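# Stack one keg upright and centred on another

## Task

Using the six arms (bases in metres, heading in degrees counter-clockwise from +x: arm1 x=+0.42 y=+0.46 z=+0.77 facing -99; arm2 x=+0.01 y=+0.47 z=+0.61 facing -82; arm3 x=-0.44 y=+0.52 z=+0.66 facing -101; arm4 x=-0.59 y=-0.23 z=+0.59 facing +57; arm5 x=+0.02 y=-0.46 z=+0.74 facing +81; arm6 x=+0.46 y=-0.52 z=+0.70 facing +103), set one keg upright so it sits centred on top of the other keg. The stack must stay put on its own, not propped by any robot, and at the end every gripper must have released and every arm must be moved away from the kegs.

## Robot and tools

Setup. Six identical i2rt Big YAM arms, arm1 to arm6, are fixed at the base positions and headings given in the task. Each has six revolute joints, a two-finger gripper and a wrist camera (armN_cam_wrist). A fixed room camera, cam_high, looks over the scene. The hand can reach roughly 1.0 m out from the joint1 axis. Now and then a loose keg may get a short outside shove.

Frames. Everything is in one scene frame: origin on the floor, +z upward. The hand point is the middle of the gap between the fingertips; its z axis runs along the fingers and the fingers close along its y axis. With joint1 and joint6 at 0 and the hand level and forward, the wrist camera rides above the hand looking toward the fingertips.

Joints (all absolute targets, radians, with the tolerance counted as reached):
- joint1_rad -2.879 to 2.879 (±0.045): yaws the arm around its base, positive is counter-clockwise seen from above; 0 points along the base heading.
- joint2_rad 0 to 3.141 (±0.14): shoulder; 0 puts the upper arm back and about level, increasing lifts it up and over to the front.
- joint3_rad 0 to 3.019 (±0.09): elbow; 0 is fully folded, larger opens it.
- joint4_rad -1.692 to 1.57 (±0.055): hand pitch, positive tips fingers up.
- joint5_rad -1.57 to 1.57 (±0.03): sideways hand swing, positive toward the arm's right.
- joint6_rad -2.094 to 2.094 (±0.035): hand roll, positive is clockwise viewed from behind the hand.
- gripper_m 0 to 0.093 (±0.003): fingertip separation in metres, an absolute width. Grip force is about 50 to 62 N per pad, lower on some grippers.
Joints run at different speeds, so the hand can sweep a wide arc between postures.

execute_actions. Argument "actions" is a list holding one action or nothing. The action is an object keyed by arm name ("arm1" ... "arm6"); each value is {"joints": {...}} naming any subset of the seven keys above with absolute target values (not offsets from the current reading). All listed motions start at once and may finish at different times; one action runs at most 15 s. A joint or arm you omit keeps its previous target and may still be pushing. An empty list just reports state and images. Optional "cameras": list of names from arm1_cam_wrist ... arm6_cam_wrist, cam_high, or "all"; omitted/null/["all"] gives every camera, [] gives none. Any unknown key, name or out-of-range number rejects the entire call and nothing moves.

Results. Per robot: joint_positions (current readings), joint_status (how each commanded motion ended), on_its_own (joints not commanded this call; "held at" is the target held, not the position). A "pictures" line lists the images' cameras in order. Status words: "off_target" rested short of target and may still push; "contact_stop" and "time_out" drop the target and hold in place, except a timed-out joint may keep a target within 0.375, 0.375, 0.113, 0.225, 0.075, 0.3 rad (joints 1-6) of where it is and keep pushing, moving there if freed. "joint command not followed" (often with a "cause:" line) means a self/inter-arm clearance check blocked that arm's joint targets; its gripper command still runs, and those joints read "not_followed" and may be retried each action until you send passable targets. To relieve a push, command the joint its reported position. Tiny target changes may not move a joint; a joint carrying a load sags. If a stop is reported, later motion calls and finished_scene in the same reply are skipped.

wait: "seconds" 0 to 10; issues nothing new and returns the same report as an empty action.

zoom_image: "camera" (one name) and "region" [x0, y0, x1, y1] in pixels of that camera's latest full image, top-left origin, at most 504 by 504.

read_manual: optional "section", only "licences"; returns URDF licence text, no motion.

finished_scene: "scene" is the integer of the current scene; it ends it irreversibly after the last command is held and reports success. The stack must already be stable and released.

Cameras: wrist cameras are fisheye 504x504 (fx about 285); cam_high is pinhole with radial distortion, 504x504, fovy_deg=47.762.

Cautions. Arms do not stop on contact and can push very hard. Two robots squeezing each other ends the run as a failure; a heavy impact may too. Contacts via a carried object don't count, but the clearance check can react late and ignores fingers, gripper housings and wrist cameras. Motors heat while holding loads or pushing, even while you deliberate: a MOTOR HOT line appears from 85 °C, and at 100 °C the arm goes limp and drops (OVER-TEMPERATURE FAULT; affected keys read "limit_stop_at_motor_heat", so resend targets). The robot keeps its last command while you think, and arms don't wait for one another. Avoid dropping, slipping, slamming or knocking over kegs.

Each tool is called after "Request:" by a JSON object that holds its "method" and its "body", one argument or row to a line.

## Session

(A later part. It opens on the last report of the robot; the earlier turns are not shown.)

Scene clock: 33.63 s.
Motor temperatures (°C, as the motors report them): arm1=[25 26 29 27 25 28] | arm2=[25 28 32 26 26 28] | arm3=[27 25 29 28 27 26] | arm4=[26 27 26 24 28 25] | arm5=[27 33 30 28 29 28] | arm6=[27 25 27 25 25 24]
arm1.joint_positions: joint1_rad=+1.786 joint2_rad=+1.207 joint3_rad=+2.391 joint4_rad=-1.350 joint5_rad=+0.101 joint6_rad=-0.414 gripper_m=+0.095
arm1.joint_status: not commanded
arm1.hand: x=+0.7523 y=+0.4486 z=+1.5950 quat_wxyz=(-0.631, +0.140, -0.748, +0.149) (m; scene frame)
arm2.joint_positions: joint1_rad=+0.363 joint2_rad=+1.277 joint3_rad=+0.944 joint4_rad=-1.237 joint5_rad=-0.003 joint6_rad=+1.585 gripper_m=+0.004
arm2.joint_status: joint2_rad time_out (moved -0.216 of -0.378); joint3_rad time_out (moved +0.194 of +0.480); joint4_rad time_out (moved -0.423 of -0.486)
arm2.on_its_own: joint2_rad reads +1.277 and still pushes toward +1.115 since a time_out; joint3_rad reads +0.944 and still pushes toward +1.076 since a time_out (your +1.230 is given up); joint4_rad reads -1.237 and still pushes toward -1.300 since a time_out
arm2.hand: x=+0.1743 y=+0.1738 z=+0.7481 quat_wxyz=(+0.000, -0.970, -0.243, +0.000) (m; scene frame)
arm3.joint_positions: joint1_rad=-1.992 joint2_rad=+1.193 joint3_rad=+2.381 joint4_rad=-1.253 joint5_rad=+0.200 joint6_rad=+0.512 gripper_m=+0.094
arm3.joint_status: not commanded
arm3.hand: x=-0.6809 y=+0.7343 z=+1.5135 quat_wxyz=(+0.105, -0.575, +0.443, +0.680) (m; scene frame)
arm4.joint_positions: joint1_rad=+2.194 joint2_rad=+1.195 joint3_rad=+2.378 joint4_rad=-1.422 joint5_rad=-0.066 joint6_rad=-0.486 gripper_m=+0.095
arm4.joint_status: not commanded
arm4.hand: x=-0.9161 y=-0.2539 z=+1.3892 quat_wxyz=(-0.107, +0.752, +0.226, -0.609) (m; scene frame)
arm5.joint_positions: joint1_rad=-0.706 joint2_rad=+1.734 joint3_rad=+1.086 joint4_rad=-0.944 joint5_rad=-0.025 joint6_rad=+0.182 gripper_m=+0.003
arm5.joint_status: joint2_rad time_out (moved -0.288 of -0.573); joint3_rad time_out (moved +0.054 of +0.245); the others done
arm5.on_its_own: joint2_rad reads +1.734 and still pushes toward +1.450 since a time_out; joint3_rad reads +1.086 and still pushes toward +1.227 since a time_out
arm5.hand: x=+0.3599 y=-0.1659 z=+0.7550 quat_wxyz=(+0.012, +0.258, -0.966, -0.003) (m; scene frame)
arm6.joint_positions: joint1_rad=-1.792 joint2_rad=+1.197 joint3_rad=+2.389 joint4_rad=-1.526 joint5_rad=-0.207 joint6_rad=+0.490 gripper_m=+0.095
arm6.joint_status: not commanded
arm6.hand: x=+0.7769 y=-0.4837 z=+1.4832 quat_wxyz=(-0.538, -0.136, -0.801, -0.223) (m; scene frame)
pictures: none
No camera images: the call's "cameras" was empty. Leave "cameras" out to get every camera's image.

Request:
{"method": "execute_actions", "body": {
  "actions": [
    {"arm2":{"joints":{"joint1_rad":-0.091,"joint2_rad":1.005,"joint3_rad":1.14,"joint4_rad":-1.27,"joint6_rad":1.124}},"arm5":{"joints":{"joint1_rad":-0.429,"joint2_rad":1.26,"joint3_rad":0.955,"joint4_rad":-0.89,"joint6_rad":0.45}}}
  ],
  "cameras": ["cam_high","arm2_cam_wrist"]
}}

Scene clock: 37.40 s.
Motor temperatures (°C, as the motors report them): arm1=[25 26 29 27 25 28] | arm2=[25 28 35 26 26 28] | arm3=[27 25 29 28 27 26] | arm4=[26 27 26 24 28 25] | arm5=[27 33 33 28 29 28] | arm6=[27 25 27 25 25 24]
arm1.joint_positions: joint1_rad=+1.786 joint2_rad=+1.207 joint3_rad=+2.391 joint4_rad=-1.350 joint5_rad=+0.101 joint6_rad=-0.414 gripper_m=+0.095
arm1.joint_status: not commanded
arm1.hand: x=+0.7523 y=+0.4486 z=+1.5950 quat_wxyz=(-0.631, +0.140, -0.748, +0.149) (m; scene frame)
arm2.joint_positions: joint1_rad=-0.099 joint2_rad=+1.162 joint3_rad=+0.863 joint4_rad=-1.233 joint5_rad=-0.009 joint6_rad=+1.147 gripper_m=+0.003
arm2.joint_status: joint2_rad time_out (moved -0.115 of -0.272); joint3_rad time_out (moved -0.081 of +0.196); the others done
arm2.on_its_own: joint2_rad reads +1.162 and still pushes toward +1.005 since a time_out; joint3_rad reads +0.863 and still pushes toward +1.033 since a time_out (your +1.140 is given up)
arm2.hand: x=+0.0247 y=+0.1620 z=+0.7537 quat_wxyz=(-0.020, -0.973, -0.231, +0.001) (m; scene frame)
arm3.joint_positions: joint1_rad=-1.992 joint2_rad=+1.193 joint3_rad=+2.381 joint4_rad=-1.253 joint5_rad=+0.200 joint6_rad=+0.512 gripper_m=+0.094
arm3.joint_status: not commanded
arm3.hand: x=-0.6809 y=+0.7343 z=+1.5135 quat_wxyz=(+0.105, -0.575, +0.443, +0.680) (m; scene frame)
arm4.joint_positions: joint1_rad=+2.194 joint2_rad=+1.195 joint3_rad=+2.378 joint4_rad=-1.422 joint5_rad=-0.066 joint6_rad=-0.486 gripper_m=+0.095
arm4.joint_status: not commanded
arm4.hand: x=-0.9161 y=-0.2539 z=+1.3892 quat_wxyz=(-0.107, +0.752, +0.226, -0.609) (m; scene frame)
arm5.joint_positions: joint1_rad=-0.431 joint2_rad=+1.461 joint3_rad=+0.756 joint4_rad=-0.868 joint5_rad=-0.015 joint6_rad=+0.473 gripper_m=+0.003
arm5.joint_status: joint2_rad time_out (moved -0.273 of -0.474); joint3_rad time_out (moved -0.329 of -0.131); the others done
arm5.on_its_own: joint2_rad reads +1.461 and still pushes toward +1.260 since a time_out; joint3_rad reads +0.756 and still pushes toward +0.886 since a time_out
arm5.hand: x=+0.2067 y=-0.1777 z=+0.7586 quat_wxyz=(+0.003, +0.251, -0.968, -0.001) (m; scene frame)
arm6.joint_positions: joint1_rad=-1.792 joint2_rad=+1.197 joint3_rad=+2.389 joint4_rad=-1.526 joint5_rad=-0.207 joint6_rad=+0.490 gripper_m=+0.095
arm6.joint_status: not commanded
arm6.hand: x=+0.7769 y=-0.4837 z=+1.4832 quat_wxyz=(-0.538, -0.136, -0.801, -0.223) (m; scene frame)
pictures: arm2_cam_wrist, cam_high
Images, in order (width x height): arm2_cam_wrist 504x504, cam_high 504x504.

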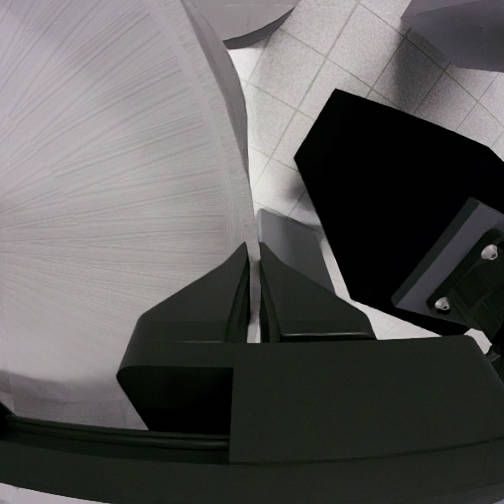

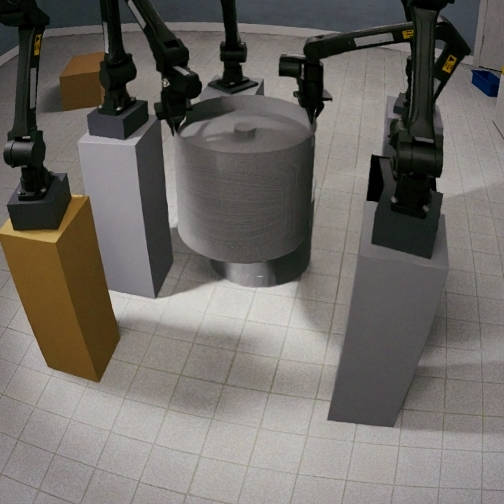

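Request:
{"method": "execute_actions", "body": {
  "actions": [
    {"arm2":{"joints":{"joint1_rad":-0.606,"joint2_rad":1.09,"joint3_rad":1.23,"joint4_rad":-1.25,"joint6_rad":0.61}},"arm5":{"joints":{"joint1_rad":0.075,"joint2_rad":1.14,"joint3_rad":0.815,"joint4_rad":-0.89,"joint6_rad":0.96}}}
  ],
  "cameras": ["cam_high","arm2_cam_wrist","arm5_cam_wrist"]
}}

Scene clock: 40.87 s.
Motor temperatures (°C, as the motors report them): arm1=[25 26 29 27 25 28] | arm2=[25 28 37 26 26 28] | arm3=[27 25 29 28 27 26] | arm4=[26 27 26 24 28 25] | arm5=[27 32 34 28 29 28] | arm6=[27 25 27 25 25 24]
arm1.joint_positions: joint1_rad=+1.786 joint2_rad=+1.207 joint3_rad=+2.391 joint4_rad=-1.350 joint5_rad=+0.101 joint6_rad=-0.414 gripper_m=+0.095
arm1.joint_status: not commanded
arm1.hand: x=+0.7523 y=+0.4486 z=+1.5950 quat_wxyz=(-0.631, +0.140, -0.748, +0.149) (m; scene frame)
arm2.joint_positions: joint1_rad=-0.608 joint2_rad=+1.257 joint3_rad=+0.912 joint4_rad=-1.213 joint5_rad=-0.029 joint6_rad=+0.637 gripper_m=+0.004
arm2.joint_status: joint2_rad time_out (moved +0.095 of -0.072); joint3_rad time_out (moved +0.049 of +0.367); the others done
arm2.on_its_own: joint2_rad reads +1.257 and still pushes toward +1.090 since a time_out; joint3_rad reads +0.912 and still pushes toward +1.064 since a time_out (your +1.230 is given up)
arm2.hand: x=-0.1349 y=+0.1711 z=+0.7440 quat_wxyz=(-0.014, -0.973, -0.232, -0.005) (m; scene frame)
arm3.joint_positions: joint1_rad=-1.992 joint2_rad=+1.193 joint3_rad=+2.381 joint4_rad=-1.253 joint5_rad=+0.200 joint6_rad=+0.512 gripper_m=+0.094
arm3.joint_status: not commanded
arm3.hand: x=-0.6809 y=+0.7343 z=+1.5135 quat_wxyz=(+0.105, -0.575, +0.443, +0.680) (m; scene frame)
arm4.joint_positions: joint1_rad=+2.194 joint2_rad=+1.195 joint3_rad=+2.378 joint4_rad=-1.422 joint5_rad=-0.066 joint6_rad=-0.486 gripper_m=+0.095
arm4.joint_status: not commanded
arm4.hand: x=-0.9161 y=-0.2539 z=+1.3892 quat_wxyz=(-0.107, +0.752, +0.226, -0.609) (m; scene frame)
arm5.joint_positions: joint1_rad=+0.072 joint2_rad=+1.320 joint3_rad=+0.628 joint4_rad=-0.865 joint5_rad=-0.004 joint6_rad=+0.985 gripper_m=+0.003
arm5.joint_status: joint2_rad time_out (moved -0.140 of -0.321); joint3_rad time_out (moved -0.128 of +0.059); the others done
arm5.on_its_own: joint2_rad reads +1.320 and still pushes toward +1.140 since a time_out; joint3_rad reads +0.628 and still pushes toward +0.759 since a time_out
arm5.hand: x=+0.0451 y=-0.1698 z=+0.7608 quat_wxyz=(-0.003, +0.246, -0.969, -0.003) (m; scene frame)
arm6.joint_positions: joint1_rad=-1.792 joint2_rad=+1.197 joint3_rad=+2.389 joint4_rad=-1.526 joint5_rad=-0.207 joint6_rad=+0.490 gripper_m=+0.095
arm6.joint_status: not commanded
arm6.hand: x=+0.7769 y=-0.4837 z=+1.4832 quat_wxyz=(-0.538, -0.136, -0.801, -0.223) (m; scene frame)
pictures: arm2_cam_wrist, arm5_cam_wrist, cam_high
Images, in order (width x height): arm2_cam_wrist 504x504, arm5_cam_wrist 504x504, cam_high 504x504.

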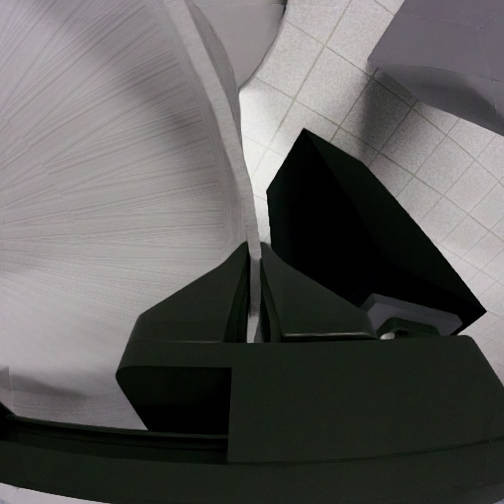

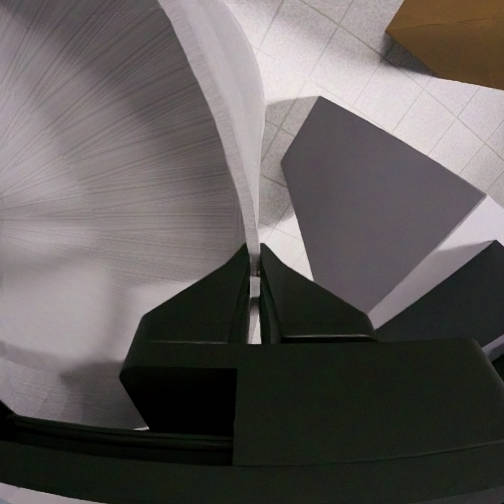

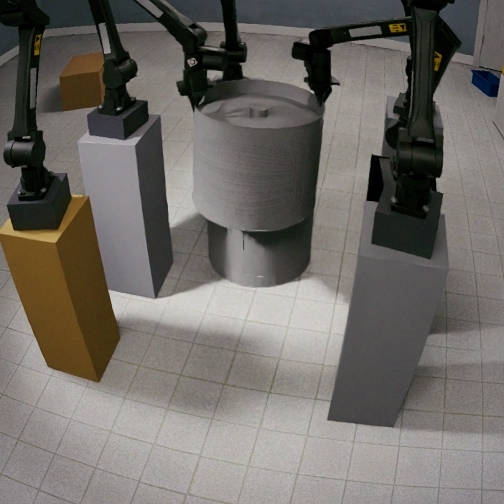

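Request:
{"method": "execute_actions", "body": {
  "actions": [
    {"arm2":{"joints":{"joint1_rad":-0.91,"joint2_rad":1.345,"joint3_rad":1.58,"joint4_rad":-1.25,"joint6_rad":0.32}},"arm5":{"joints":{"joint1_rad":0.668,"joint2_rad":1.175,"joint3_rad":0.815,"joint4_rad":-0.86,"joint6_rad":1.56}},"arm3":{"joints":{"joint1_rad":0.3,"joint2_rad":0.3,"joint3_rad":0.9,"joint4_rad":-1.1,"joint5_rad":0,"joint6_rad":0}},"arm4":{"joints":{"joint1_rad":-0.5,"joint2_rad":0.3,"joint3_rad":0.9,"joint4_rad":-1.3,"joint5_rad":0,"joint6_rad":0}}}
  ],
  "cameras": ["cam_high","arm2_cam_wrist","arm5_cam_wrist","arm3_cam_wrist","arm4_cam_wrist"]
}}

Scene clock: 45.33 s.
Motor temperatures (°C, as the motors report them): arm1=[25 26 29 27 25 28] | arm2=[25 28 40 26 27 28] | arm3=[27 25 29 28 27 26] | arm4=[26 27 27 24 28 25] | arm5=[27 32 36 28 29 28] | arm6=[27 25 27 25 25 24]
arm1.joint_positions: joint1_rad=+1.786 joint2_rad=+1.207 joint3_rad=+2.391 joint4_rad=-1.350 joint5_rad=+0.101 joint6_rad=-0.414 gripper_m=+0.095
arm1.joint_status: not commanded
arm1.hand: x=+0.7523 y=+0.4486 z=+1.5950 quat_wxyz=(-0.631, +0.140, -0.748, +0.149) (m; scene frame)
arm2.joint_positions: joint1_rad=-0.903 joint2_rad=+1.597 joint3_rad=+1.233 joint4_rad=-1.216 joint5_rad=-0.032 joint6_rad=+0.340 gripper_m=+0.004
arm2.joint_status: joint2_rad time_out (moved +0.340 of +0.088); joint3_rad time_out (moved +0.321 of +0.668); the others done
arm2.on_its_own: joint2_rad reads +1.597 and still pushes toward +1.345 since a time_out; joint3_rad reads +1.233 and still pushes toward +1.388 since a time_out (your +1.580 is given up)
arm2.hand: x=-0.2992 y=+0.1377 z=+0.7330 quat_wxyz=(-0.010, -0.973, -0.232, -0.011) (m; scene frame)
arm3.joint_positions: joint1_rad=+0.293 joint2_rad=+0.311 joint3_rad=+0.890 joint4_rad=-1.114 joint5_rad=+0.000 joint6_rad=+0.015 gripper_m=+0.094
arm3.joint_status: all done
arm3.hand: x=-0.4134 y=+0.3061 z=+1.0574 quat_wxyz=(-0.365, -0.585, -0.644, +0.331) (m; scene frame)
arm4.joint_positions: joint1_rad=-0.494 joint2_rad=+0.307 joint3_rad=+0.892 joint4_rad=-1.304 joint5_rad=+0.000 joint6_rad=-0.015 gripper_m=+0.095
arm4.joint_status: all done
arm4.hand: x=-0.4268 y=-0.1400 z=+0.9434 quat_wxyz=(-0.399, +0.234, -0.881, -0.099) (m; scene frame)
arm5.joint_positions: joint1_rad=+0.670 joint2_rad=+1.351 joint3_rad=+0.616 joint4_rad=-0.835 joint5_rad=+0.005 joint6_rad=+1.580 gripper_m=+0.003
arm5.joint_status: joint2_rad time_out (moved +0.031 of -0.145); joint3_rad time_out (moved -0.013 of +0.187); the others done
arm5.on_its_own: joint2_rad reads +1.351 and still pushes toward +1.175 since a time_out; joint3_rad reads +0.616 and still pushes toward +0.741 since a time_out
arm5.hand: x=-0.1200 y=-0.2071 z=+0.7479 quat_wxyz=(-0.005, +0.248, -0.969, +0.003) (m; scene frame)
arm6.joint_positions: joint1_rad=-1.792 joint2_rad=+1.197 joint3_rad=+2.389 joint4_rad=-1.526 joint5_rad=-0.207 joint6_rad=+0.490 gripper_m=+0.095
arm6.joint_status: not commanded
arm6.hand: x=+0.7769 y=-0.4837 z=+1.4832 quat_wxyz=(-0.538, -0.136, -0.801, -0.223) (m; scene frame)
pictures: arm2_cam_wrist, arm3_cam_wrist, arm4_cam_wrist, arm5_cam_wrist, cam_high
Images, in order (width x height): arm2_cam_wrist 504x504, arm3_cam_wrist 504x504, arm4_cam_wrist 504x504, arm5_cam_wrist 504x504, cam_high 504x504.

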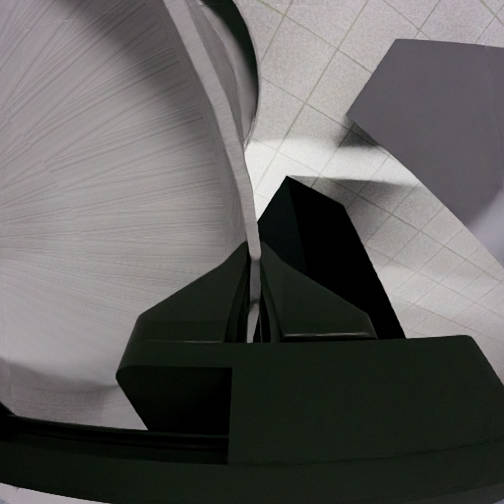

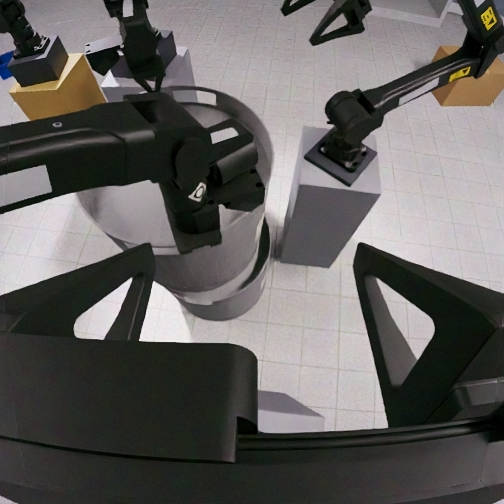

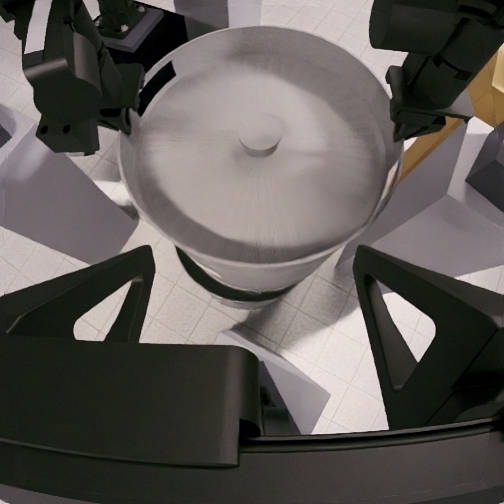

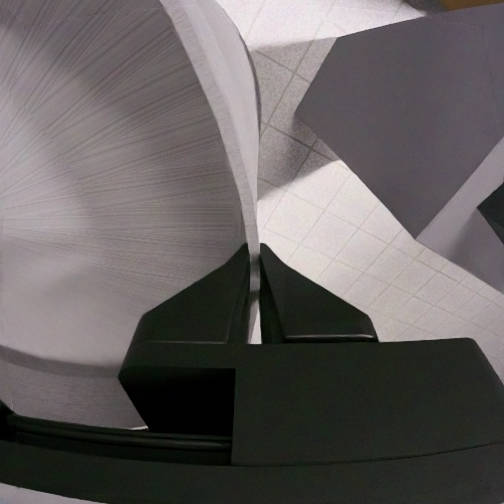

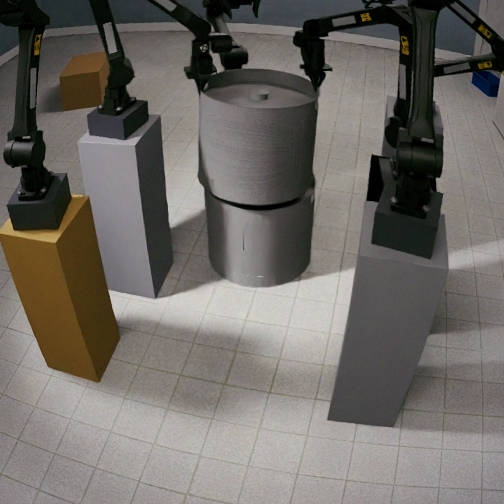

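Request:
{"method": "execute_actions", "body": {
  "actions": [
    {"arm2":{"joints":{"joint1_rad":-0.945,"joint2_rad":1.39,"joint4_rad":-1.165,"joint6_rad":0.31}},"arm5":{"joints":{"joint1_rad":0.722,"joint2_rad":1.31,"joint4_rad":-0.724,"joint6_rad":1.63}}}
  ],
  "cameras": ["cam_high","arm2_cam_wrist","arm5_cam_wrist","arm3_cam_wrist","arm4_cam_wrist"]
}}

Scene clock: 48.03 s.
Motor temperatures (°C, as the motors report them): arm1=[25 26 29 27 25 28] | arm2=[25 29 41 26 27 28] | arm3=[27 25 29 28 27 26] | arm4=[26 27 27 24 28 25] | arm5=[27 32 37 28 29 28] | arm6=[27 25 27 25 25 24]
arm1.joint_positions: joint1_rad=+1.786 joint2_rad=+1.207 joint3_rad=+2.391 joint4_rad=-1.350 joint5_rad=+0.101 joint6_rad=-0.414 gripper_m=+0.095
arm1.joint_status: not commanded
arm1.hand: x=+0.7523 y=+0.4486 z=+1.5950 quat_wxyz=(-0.631, +0.140, -0.748, +0.149) (m; scene frame)
arm2.joint_positions: joint1_rad=-0.939 joint2_rad=+1.632 joint3_rad=+1.218 joint4_rad=-1.148 joint5_rad=-0.019 joint6_rad=+0.320 gripper_m=+0.004
arm2.joint_status: joint2_rad time_out (moved +0.035 of -0.207); the others done
arm2.on_its_own: joint2_rad reads +1.632 and still pushes toward +1.390 since a time_out; joint3_rad reads +1.218 and still pushes toward +1.388 since a time_out (your +1.580 is given up)
arm2.hand: x=-0.3203 y=+0.1436 z=+0.7126 quat_wxyz=(-0.010, -0.974, -0.225, +0.001) (m; scene frame)
arm3.joint_positions: joint1_rad=+0.293 joint2_rad=+0.311 joint3_rad=+0.890 joint4_rad=-1.114 joint5_rad=+0.000 joint6_rad=+0.015 gripper_m=+0.094
arm3.joint_status: not commanded
arm3.hand: x=-0.4134 y=+0.3061 z=+1.0574 quat_wxyz=(-0.365, -0.585, -0.644, +0.331) (m; scene frame)
arm4.joint_positions: joint1_rad=-0.494 joint2_rad=+0.307 joint3_rad=+0.892 joint4_rad=-1.304 joint5_rad=+0.000 joint6_rad=-0.015 gripper_m=+0.095
arm4.joint_status: not commanded
arm4.hand: x=-0.4268 y=-0.1400 z=+0.9434 quat_wxyz=(-0.399, +0.234, -0.881, -0.099) (m; scene frame)
arm5.joint_positions: joint1_rad=+0.712 joint2_rad=+1.489 joint3_rad=+0.613 joint4_rad=-0.689 joint5_rad=+0.000 joint6_rad=+1.632 gripper_m=+0.003
arm5.joint_status: joint2_rad time_out (moved +0.138 of -0.041); the others done
arm5.on_its_own: joint2_rad reads +1.489 and still pushes toward +1.310 since a time_out; joint3_rad reads +0.613 and still pushes toward +0.741 since a time_out
arm5.hand: x=-0.1390 y=-0.2009 z=+0.7091 quat_wxyz=(-0.002, +0.243, -0.970, +0.001) (m; scene frame)
arm6.joint_positions: joint1_rad=-1.792 joint2_rad=+1.197 joint3_rad=+2.389 joint4_rad=-1.526 joint5_rad=-0.207 joint6_rad=+0.490 gripper_m=+0.095
arm6.joint_status: not commanded
arm6.hand: x=+0.7769 y=-0.4837 z=+1.4832 quat_wxyz=(-0.538, -0.136, -0.801, -0.223) (m; scene frame)
pictures: arm2_cam_wrist, arm3_cam_wrist, arm4_cam_wrist, arm5_cam_wrist, cam_high
Images, in order (width x height): arm2_cam_wrist 504x504, arm3_cam_wrist 504x504, arm4_cam_wrist 504x504, arm5_cam_wrist 504x504, cam_high 504x504.

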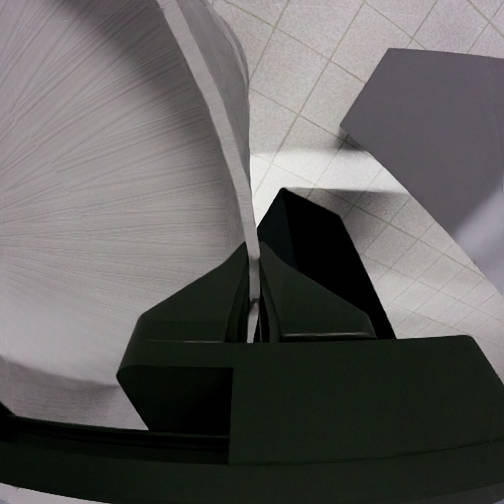

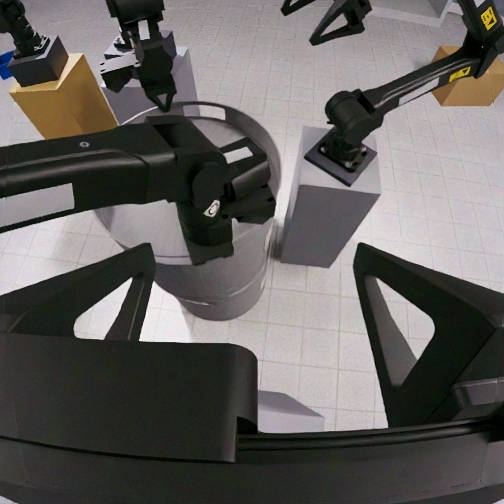

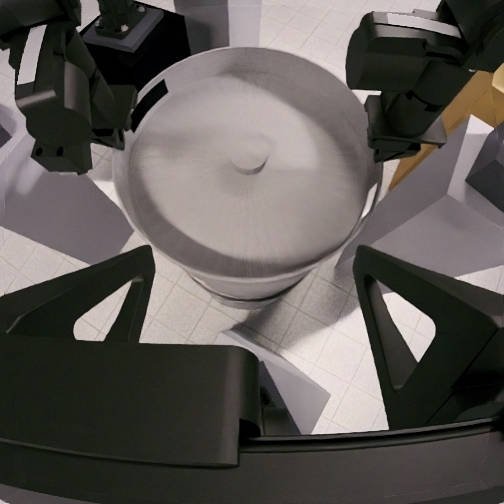

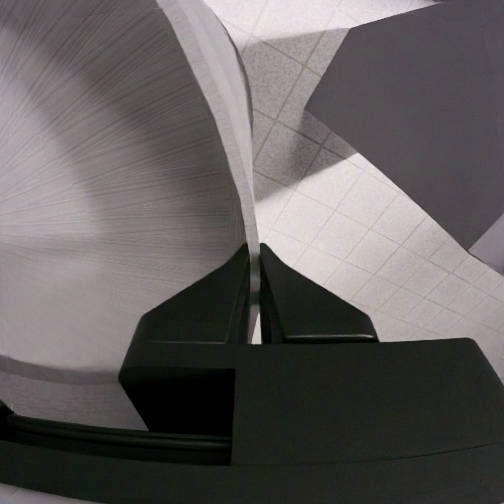

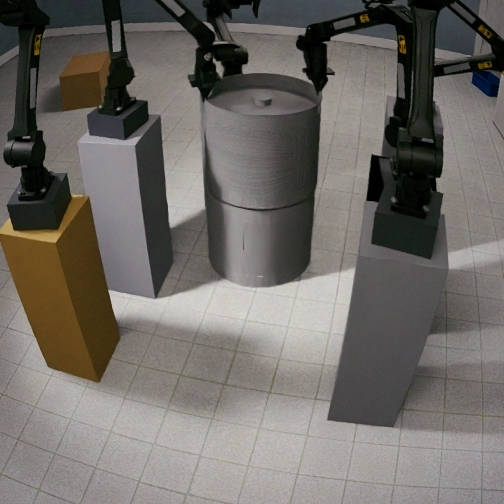

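Well aligned. Unload gradually.

Request:
{"method": "execute_actions", "body": {
  "actions": [
    {"arm2":{"joints":{"joint2_rad":1.53,"joint3_rad":1.29,"joint4_rad":-1.125}},"arm5":{"joints":{"joint2_rad":1.42,"joint3_rad":0.675,"joint4_rad":-0.67}}}
  ],
  "cameras": ["cam_high","arm2_cam_wrist","arm5_cam_wrist","arm4_cam_wrist"]
}}

Request:
{"method": "zoom_image", "body": {
  "camera": "cam_high",
  "region": [190,140,330,240]
}}

Scene clock: 50.27 s.
Motor temperatures (°C, as the motors report them): arm1=[25 26 29 27 25 28] | arm2=[25 29 40 26 27 28] | arm3=[27 25 30 28 27 26] | arm4=[26 27 27 24 28 25] | arm5=[27 32 36 28 29 28] | arm6=[27 25 27 25 25 24]
arm1.joint_positions: joint1_rad=+1.786 joint2_rad=+1.207 joint3_rad=+2.391 joint4_rad=-1.350 joint5_rad=+0.101 joint6_rad=-0.414 gripper_m=+0.095
arm1.joint_status: not commanded
arm1.hand: x=+0.7523 y=+0.4486 z=+1.5950 quat_wxyz=(-0.631, +0.140, -0.748, +0.149) (m; scene frame)
arm2.joint_positions: joint1_rad=-0.928 joint2_rad=+1.638 joint3_rad=+1.196 joint4_rad=-1.126 joint5_rad=-0.028 joint6_rad=+0.330 gripper_m=+0.003
arm2.joint_status: joint3_rad time_out (moved -0.021 of +0.072); the others done
arm2.on_its_own: joint3_rad reads +1.196 and still pushes toward +1.290 since a time_out
arm2.hand: x=-0.3132 y=+0.1413 z=+0.7023 quat_wxyz=(-0.012, -0.974, -0.225, -0.004) (m; scene frame)
arm3.joint_positions: joint1_rad=+0.293 joint2_rad=+0.311 joint3_rad=+0.890 joint4_rad=-1.114 joint5_rad=+0.000 joint6_rad=+0.015 gripper_m=+0.094
arm3.joint_status: not commanded
arm3.hand: x=-0.4134 y=+0.3061 z=+1.0574 quat_wxyz=(-0.365, -0.585, -0.644, +0.331) (m; scene frame)
arm4.joint_positions: joint1_rad=-0.494 joint2_rad=+0.307 joint3_rad=+0.892 joint4_rad=-1.304 joint5_rad=+0.000 joint6_rad=-0.015 gripper_m=+0.095
arm4.joint_status: not commanded
arm4.hand: x=-0.4268 y=-0.1400 z=+0.9434 quat_wxyz=(-0.399, +0.234, -0.881, -0.099) (m; scene frame)
arm5.joint_positions: joint1_rad=+0.712 joint2_rad=+1.517 joint3_rad=+0.597 joint4_rad=-0.666 joint5_rad=+0.008 joint6_rad=+1.633 gripper_m=+0.003
arm5.joint_status: all done
arm5.hand: x=-0.1338 y=-0.2067 z=+0.6975 quat_wxyz=(-0.009, +0.242, -0.970, +0.010) (m; scene frame)
arm6.joint_positions: joint1_rad=-1.792 joint2_rad=+1.197 joint3_rad=+2.389 joint4_rad=-1.526 joint5_rad=-0.207 joint6_rad=+0.490 gripper_m=+0.095
arm6.joint_status: not commanded
arm6.hand: x=+0.7769 y=-0.4837 z=+1.4832 quat_wxyz=(-0.538, -0.136, -0.801, -0.223) (m; scene frame)
pictures: arm2_cam_wrist, arm4_cam_wrist, arm5_cam_wrist, cam_high
Images, in order (width x height): arm2_cam_wrist 504x504, arm4_cam_wrist 504x504, arm5_cam_wrist 504x504, cam_high 504x504.

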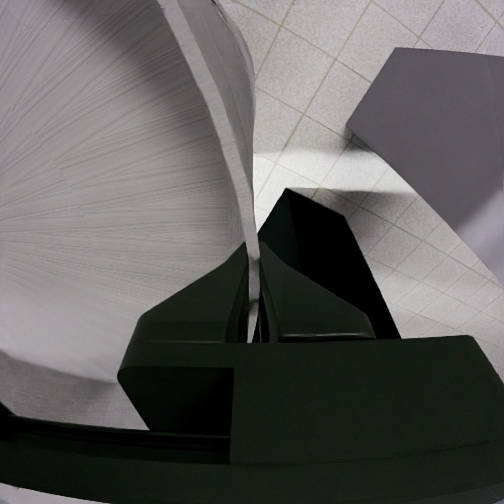

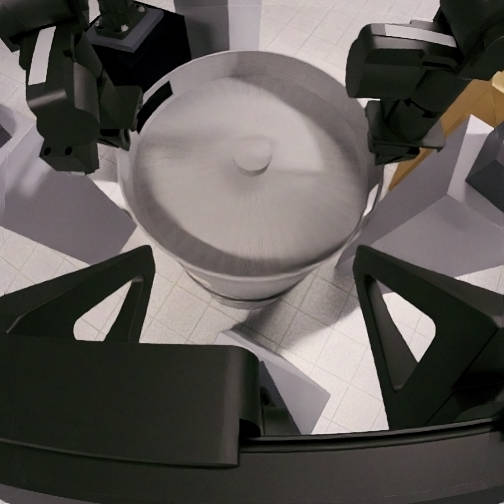

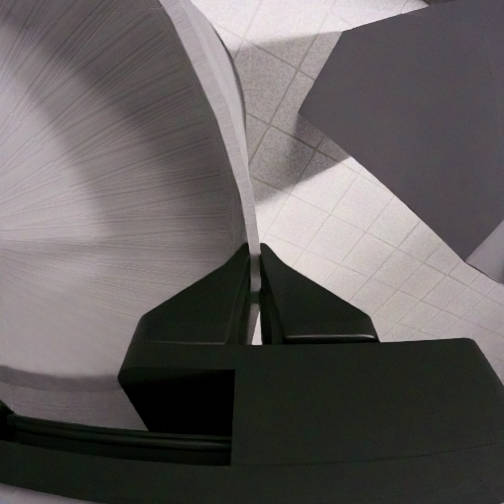

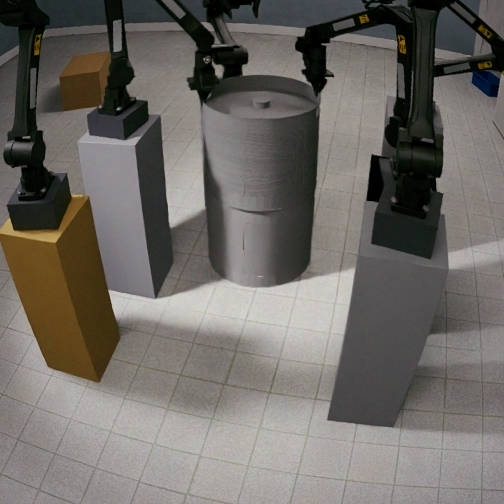

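Region (190, 140, 330, 240) of cam_high's 504x504 image, scaled by 3.600, with more detail than that image has; it fills the top 360 rows of this view, and the rest is white.

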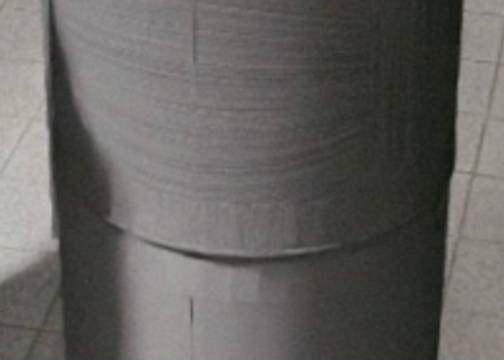

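Request:
{"method": "execute_actions", "body": {
  "actions": [
    {"arm2":{"joints":{"joint2_rad":1.62,"joint3_rad":1.22}},"arm5":{"joints":{"joint2_rad":1.503,"joint3_rad":0.62}}}
  ],
  "cameras": []
}}

Request:
{"method": "execute_actions", "body": {
  "actions": [
    {"arm2":{"joints":{"gripper_m":0.08}},"arm5":{"joints":{"gripper_m":0.08}}}
  ],
  "cameras": []
}}

Request:
{"method": "execute_actions", "body": {
  "actions": [
    {"arm2":{"joints":{"joint2_rad":1.45,"joint3_rad":1.3,"joint4_rad":-1.4}},"arm5":{"joints":{"joint2_rad":1.2,"joint3_rad":0.68,"joint4_rad":-1.04}}}
  ],
  "cameras": []
}}

Request:
{"method": "execute_actions", "body": {
  "actions": [
    {"arm2":{"joints":{"joint1_rad":-0.2,"joint2_rad":0.7,"joint6_rad":0}},"arm5":{"joints":{"joint1_rad":0.3,"joint2_rad":0.5,"joint3_rad":0.9,"joint4_rad":-1.3,"joint6_rad":0}}}
  ],
  "cameras": ["cam_high","arm2_cam_wrist","arm5_cam_wrist","arm3_cam_wrist"]
}}

Request:
{"method": "zoom_image", "body": {
  "camera": "arm3_cam_wrist",
  "region": [130,200,300,340]
}}

Scene clock: 51.73 s.
Motor temperatures (°C, as the motors report them): arm1=[25 26 29 27 25 28] | arm2=[25 29 40 26 27 28] | arm3=[27 25 30 28 27 26] | arm4=[26 27 27 24 28 25] | arm5=[27 32 36 28 29 28] | arm6=[27 25 27 25 25 24]
arm1.joint_positions: joint1_rad=+1.786 joint2_rad=+1.207 joint3_rad=+2.391 joint4_rad=-1.350 joint5_rad=+0.101 joint6_rad=-0.414 gripper_m=+0.095
arm1.joint_status: not commanded
arm1.hand: x=+0.7523 y=+0.4486 z=+1.5950 quat_wxyz=(-0.631, +0.140, -0.748, +0.149) (m; scene frame)
arm2.joint_positions: joint1_rad=-0.926 joint2_rad=+1.640 joint3_rad=+1.187 joint4_rad=-1.129 joint5_rad=-0.031 joint6_rad=+0.332 gripper_m=+0.003
arm2.joint_status: all done
arm2.hand: x=-0.3089 y=+0.1436 z=+0.6986 quat_wxyz=(-0.010, -0.974, -0.225, -0.011) (m; scene frame)
arm3.joint_positions: joint1_rad=+0.293 joint2_rad=+0.311 joint3_rad=+0.890 joint4_rad=-1.114 joint5_rad=+0.000 joint6_rad=+0.015 gripper_m=+0.094
arm3.joint_status: not commanded
arm3.hand: x=-0.4134 y=+0.3061 z=+1.0574 quat_wxyz=(-0.365, -0.585, -0.644, +0.331) (m; scene frame)
arm4.joint_positions: joint1_rad=-0.494 joint2_rad=+0.307 joint3_rad=+0.892 joint4_rad=-1.304 joint5_rad=+0.000 joint6_rad=-0.015 gripper_m=+0.095
arm4.joint_status: not commanded
arm4.hand: x=-0.4268 y=-0.1400 z=+0.9434 quat_wxyz=(-0.399, +0.234, -0.881, -0.099) (m; scene frame)
arm5.joint_positions: joint1_rad=+0.707 joint2_rad=+1.525 joint3_rad=+0.594 joint4_rad=-0.665 joint5_rad=+0.018 joint6_rad=+1.633 gripper_m=+0.003
arm5.joint_status: all done
arm5.hand: x=-0.1293 y=-0.2074 z=+0.6947 quat_wxyz=(-0.016, +0.240, -0.971, +0.013) (m; scene frame)
arm6.joint_positions: joint1_rad=-1.792 joint2_rad=+1.197 joint3_rad=+2.389 joint4_rad=-1.526 joint5_rad=-0.207 joint6_rad=+0.490 gripper_m=+0.095
arm6.joint_status: not commanded
arm6.hand: x=+0.7769 y=-0.4837 z=+1.4832 quat_wxyz=(-0.538, -0.136, -0.801, -0.223) (m; scene frame)
pictures: none
No camera images: the call's "cameras" was empty. Leave "cameras" out to get every camera's image.

Scene clock: 52.40 s.
Motor temperatures (°C, as the motors report them): arm1=[25 26 29 27 25 28] | arm2=[25 29 40 26 27 28] | arm3=[27 25 30 28 27 26] | arm4=[26 27 27 24 28 25] | arm5=[27 32 36 28 29 28] | arm6=[27 25 27 25 25 24]
arm1.joint_positions: joint1_rad=+1.786 joint2_rad=+1.207 joint3_rad=+2.391 joint4_rad=-1.350 joint5_rad=+0.101 joint6_rad=-0.414 gripper_m=+0.095
arm1.joint_status: not commanded
arm1.hand: x=+0.7523 y=+0.4486 z=+1.5950 quat_wxyz=(-0.631, +0.140, -0.748, +0.149) (m; scene frame)
arm2.joint_positions: joint1_rad=-0.937 joint2_rad=+1.638 joint3_rad=+1.187 joint4_rad=-1.129 joint5_rad=-0.003 joint6_rad=+0.321 gripper_m=+0.080
arm2.joint_status: all done
arm2.hand: x=-0.3160 y=+0.1506 z=+0.6994 quat_wxyz=(+0.002, -0.974, -0.225, -0.003) (m; scene frame)
arm3.joint_positions: joint1_rad=+0.293 joint2_rad=+0.311 joint3_rad=+0.890 joint4_rad=-1.114 joint5_rad=+0.000 joint6_rad=+0.015 gripper_m=+0.094
arm3.joint_status: not commanded
arm3.hand: x=-0.4134 y=+0.3061 z=+1.0574 quat_wxyz=(-0.365, -0.585, -0.644, +0.331) (m; scene frame)
arm4.joint_positions: joint1_rad=-0.494 joint2_rad=+0.307 joint3_rad=+0.892 joint4_rad=-1.304 joint5_rad=+0.000 joint6_rad=-0.015 gripper_m=+0.095
arm4.joint_status: not commanded
arm4.hand: x=-0.4268 y=-0.1400 z=+0.9434 quat_wxyz=(-0.399, +0.234, -0.881, -0.099) (m; scene frame)
arm5.joint_positions: joint1_rad=+0.709 joint2_rad=+1.515 joint3_rad=+0.594 joint4_rad=-0.667 joint5_rad=+0.004 joint6_rad=+1.633 gripper_m=+0.080
arm5.joint_status: all done
arm5.hand: x=-0.1328 y=-0.2077 z=+0.6974 quat_wxyz=(-0.007, +0.241, -0.970, +0.011) (m; scene frame)
arm6.joint_positions: joint1_rad=-1.792 joint2_rad=+1.197 joint3_rad=+2.389 joint4_rad=-1.526 joint5_rad=-0.207 joint6_rad=+0.490 gripper_m=+0.095
arm6.joint_status: not commanded
arm6.hand: x=+0.7769 y=-0.4837 z=+1.4832 quat_wxyz=(-0.538, -0.136, -0.801, -0.223) (m; scene frame)
pictures: none
No camera images: the call's "cameras" was empty. Leave "cameras" out to get every camera's image.

Scene clock: 53.57 s.
Motor temperatures (°C, as the motors report them): arm1=[25 26 29 27 25 28] | arm2=[25 29 39 26 27 28] | arm3=[27 25 30 28 27 26] | arm4=[26 27 27 24 28 25] | arm5=[27 31 35 28 29 28] | arm6=[27 25 27 25 25 24]
arm1.joint_positions: joint1_rad=+1.786 joint2_rad=+1.207 joint3_rad=+2.391 joint4_rad=-1.350 joint5_rad=+0.101 joint6_rad=-0.414 gripper_m=+0.095
arm1.joint_status: not commanded
arm1.hand: x=+0.7523 y=+0.4486 z=+1.5950 quat_wxyz=(-0.631, +0.140, -0.748, +0.149) (m; scene frame)
arm2.joint_positions: joint1_rad=-0.937 joint2_rad=+1.448 joint3_rad=+1.267 joint4_rad=-1.391 joint5_rad=-0.003 joint6_rad=+0.321 gripper_m=+0.080
arm2.joint_status: all done
arm2.hand: x=-0.2883 y=+0.1772 z=+0.8080 quat_wxyz=(+0.000, -0.974, -0.225, +0.001) (m; scene frame)
arm3.joint_positions: joint1_rad=+0.293 joint2_rad=+0.311 joint3_rad=+0.890 joint4_rad=-1.114 joint5_rad=+0.000 joint6_rad=+0.015 gripper_m=+0.094
arm3.joint_status: not commanded
arm3.hand: x=-0.4134 y=+0.3061 z=+1.0574 quat_wxyz=(-0.365, -0.585, -0.644, +0.331) (m; scene frame)
arm4.joint_positions: joint1_rad=-0.494 joint2_rad=+0.307 joint3_rad=+0.892 joint4_rad=-1.304 joint5_rad=+0.000 joint6_rad=-0.015 gripper_m=+0.095
arm4.joint_status: not commanded
arm4.hand: x=-0.4268 y=-0.1400 z=+0.9434 quat_wxyz=(-0.399, +0.234, -0.881, -0.099) (m; scene frame)
arm5.joint_positions: joint1_rad=+0.709 joint2_rad=+1.194 joint3_rad=+0.645 joint4_rad=-1.029 joint5_rad=+0.004 joint6_rad=+1.633 gripper_m=+0.080
arm5.joint_status: all done
arm5.hand: x=-0.1202 y=-0.2289 z=+0.7979 quat_wxyz=(-0.006, +0.241, -0.971, +0.006) (m; scene frame)
arm6.joint_positions: joint1_rad=-1.792 joint2_rad=+1.197 joint3_rad=+2.389 joint4_rad=-1.526 joint5_rad=-0.207 joint6_rad=+0.490 gripper_m=+0.095
arm6.joint_status: not commanded
arm6.hand: x=+0.7769 y=-0.4837 z=+1.4832 quat_wxyz=(-0.538, -0.136, -0.801, -0.223) (m; scene frame)
pictures: none
No camera images: the call's "cameras" was empty. Leave "cameras" out to get every camera's image.

Scene clock: 55.77 s.
Motor temperatures (°C, as the motors report them): arm1=[25 26 29 27 25 28] | arm2=[25 28 39 26 27 28] | arm3=[27 25 30 28 27 26] | arm4=[26 27 27 24 28 25] | arm5=[27 31 35 28 29 28] | arm6=[27 25 27 25 25 24]
arm1.joint_positions: joint1_rad=+1.786 joint2_rad=+1.207 joint3_rad=+2.391 joint4_rad=-1.350 joint5_rad=+0.101 joint6_rad=-0.414 gripper_m=+0.095
arm1.joint_status: not commanded
arm1.hand: x=+0.7523 y=+0.4486 z=+1.5950 quat_wxyz=(-0.631, +0.140, -0.748, +0.149) (m; scene frame)
arm2.joint_positions: joint1_rad=-0.207 joint2_rad=+0.699 joint3_rad=+1.272 joint4_rad=-1.394 joint5_rad=-0.002 joint6_rad=+0.011 gripper_m=+0.080
arm2.joint_status: all done
arm2.hand: x=-0.0059 y=+0.2062 z=+1.0602 quat_wxyz=(-0.251, -0.682, -0.633, +0.267) (m; scene frame)
arm3.joint_positions: joint1_rad=+0.293 joint2_rad=+0.311 joint3_rad=+0.890 joint4_rad=-1.114 joint5_rad=+0.000 joint6_rad=+0.015 gripper_m=+0.094
arm3.joint_status: not commanded
arm3.hand: x=-0.4134 y=+0.3061 z=+1.0574 quat_wxyz=(-0.365, -0.585, -0.644, +0.331) (m; scene frame)
arm4.joint_positions: joint1_rad=-0.494 joint2_rad=+0.307 joint3_rad=+0.892 joint4_rad=-1.304 joint5_rad=+0.000 joint6_rad=-0.015 gripper_m=+0.095
arm4.joint_status: not commanded
arm4.hand: x=-0.4268 y=-0.1400 z=+0.9434 quat_wxyz=(-0.399, +0.234, -0.881, -0.099) (m; scene frame)
arm5.joint_positions: joint1_rad=+0.310 joint2_rad=+0.494 joint3_rad=+0.866 joint4_rad=-1.290 joint5_rad=+0.001 joint6_rad=+0.010 gripper_m=+0.080
arm5.joint_status: all done
arm5.hand: x=-0.0152 y=-0.2347 z=+1.0493 quat_wxyz=(-0.208, +0.716, -0.622, -0.239) (m; scene frame)
arm6.joint_positions: joint1_rad=-1.792 joint2_rad=+1.197 joint3_rad=+2.389 joint4_rad=-1.526 joint5_rad=-0.207 joint6_rad=+0.490 gripper_m=+0.095
arm6.joint_status: not commanded
arm6.hand: x=+0.7769 y=-0.4837 z=+1.4832 quat_wxyz=(-0.538, -0.136, -0.801, -0.223) (m; scene frame)
pictures: arm2_cam_wrist, arm3_cam_wrist, arm5_cam_wrist, cam_high
Images, in order (width x height): arm2_cam_wrist 504x504, arm3_cam_wrist 504x504, arm5_cam_wrist 504x504, cam_high 504x504.

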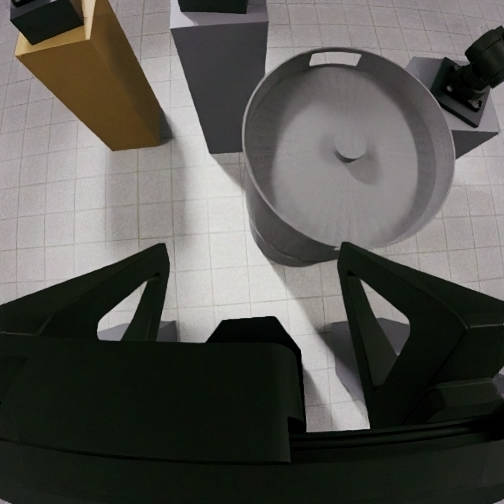

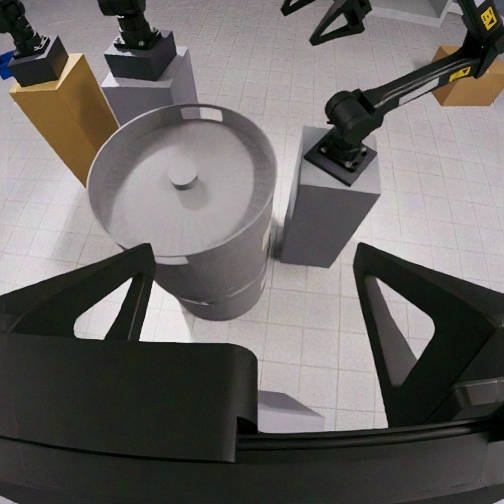

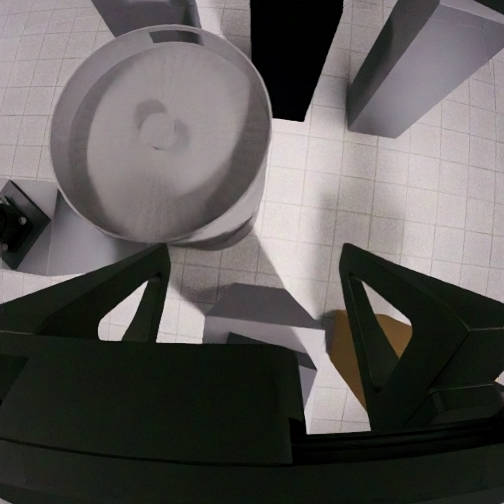

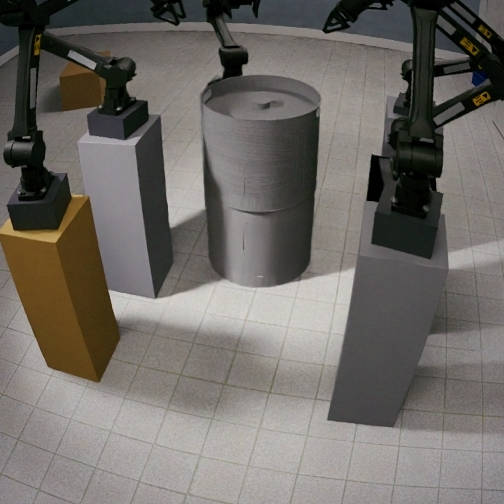

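Region (130, 200, 300, 340) of arm3_cam_wrist's 504x504 image, scaled by 2.965, with more detail than that image has; it fills the top 415 rows of this view, and the rest is white.

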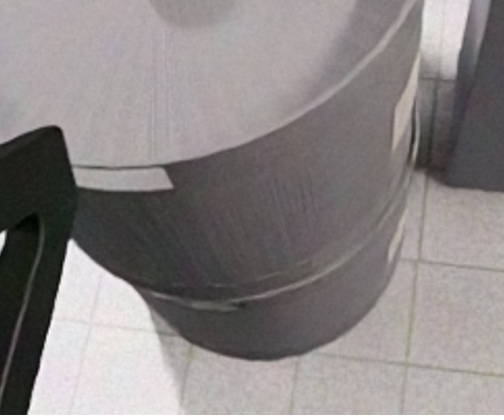

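Request:
{"method": "finished_scene", "body": {
  "scene": 1
}}

The scene is finished: the task was done.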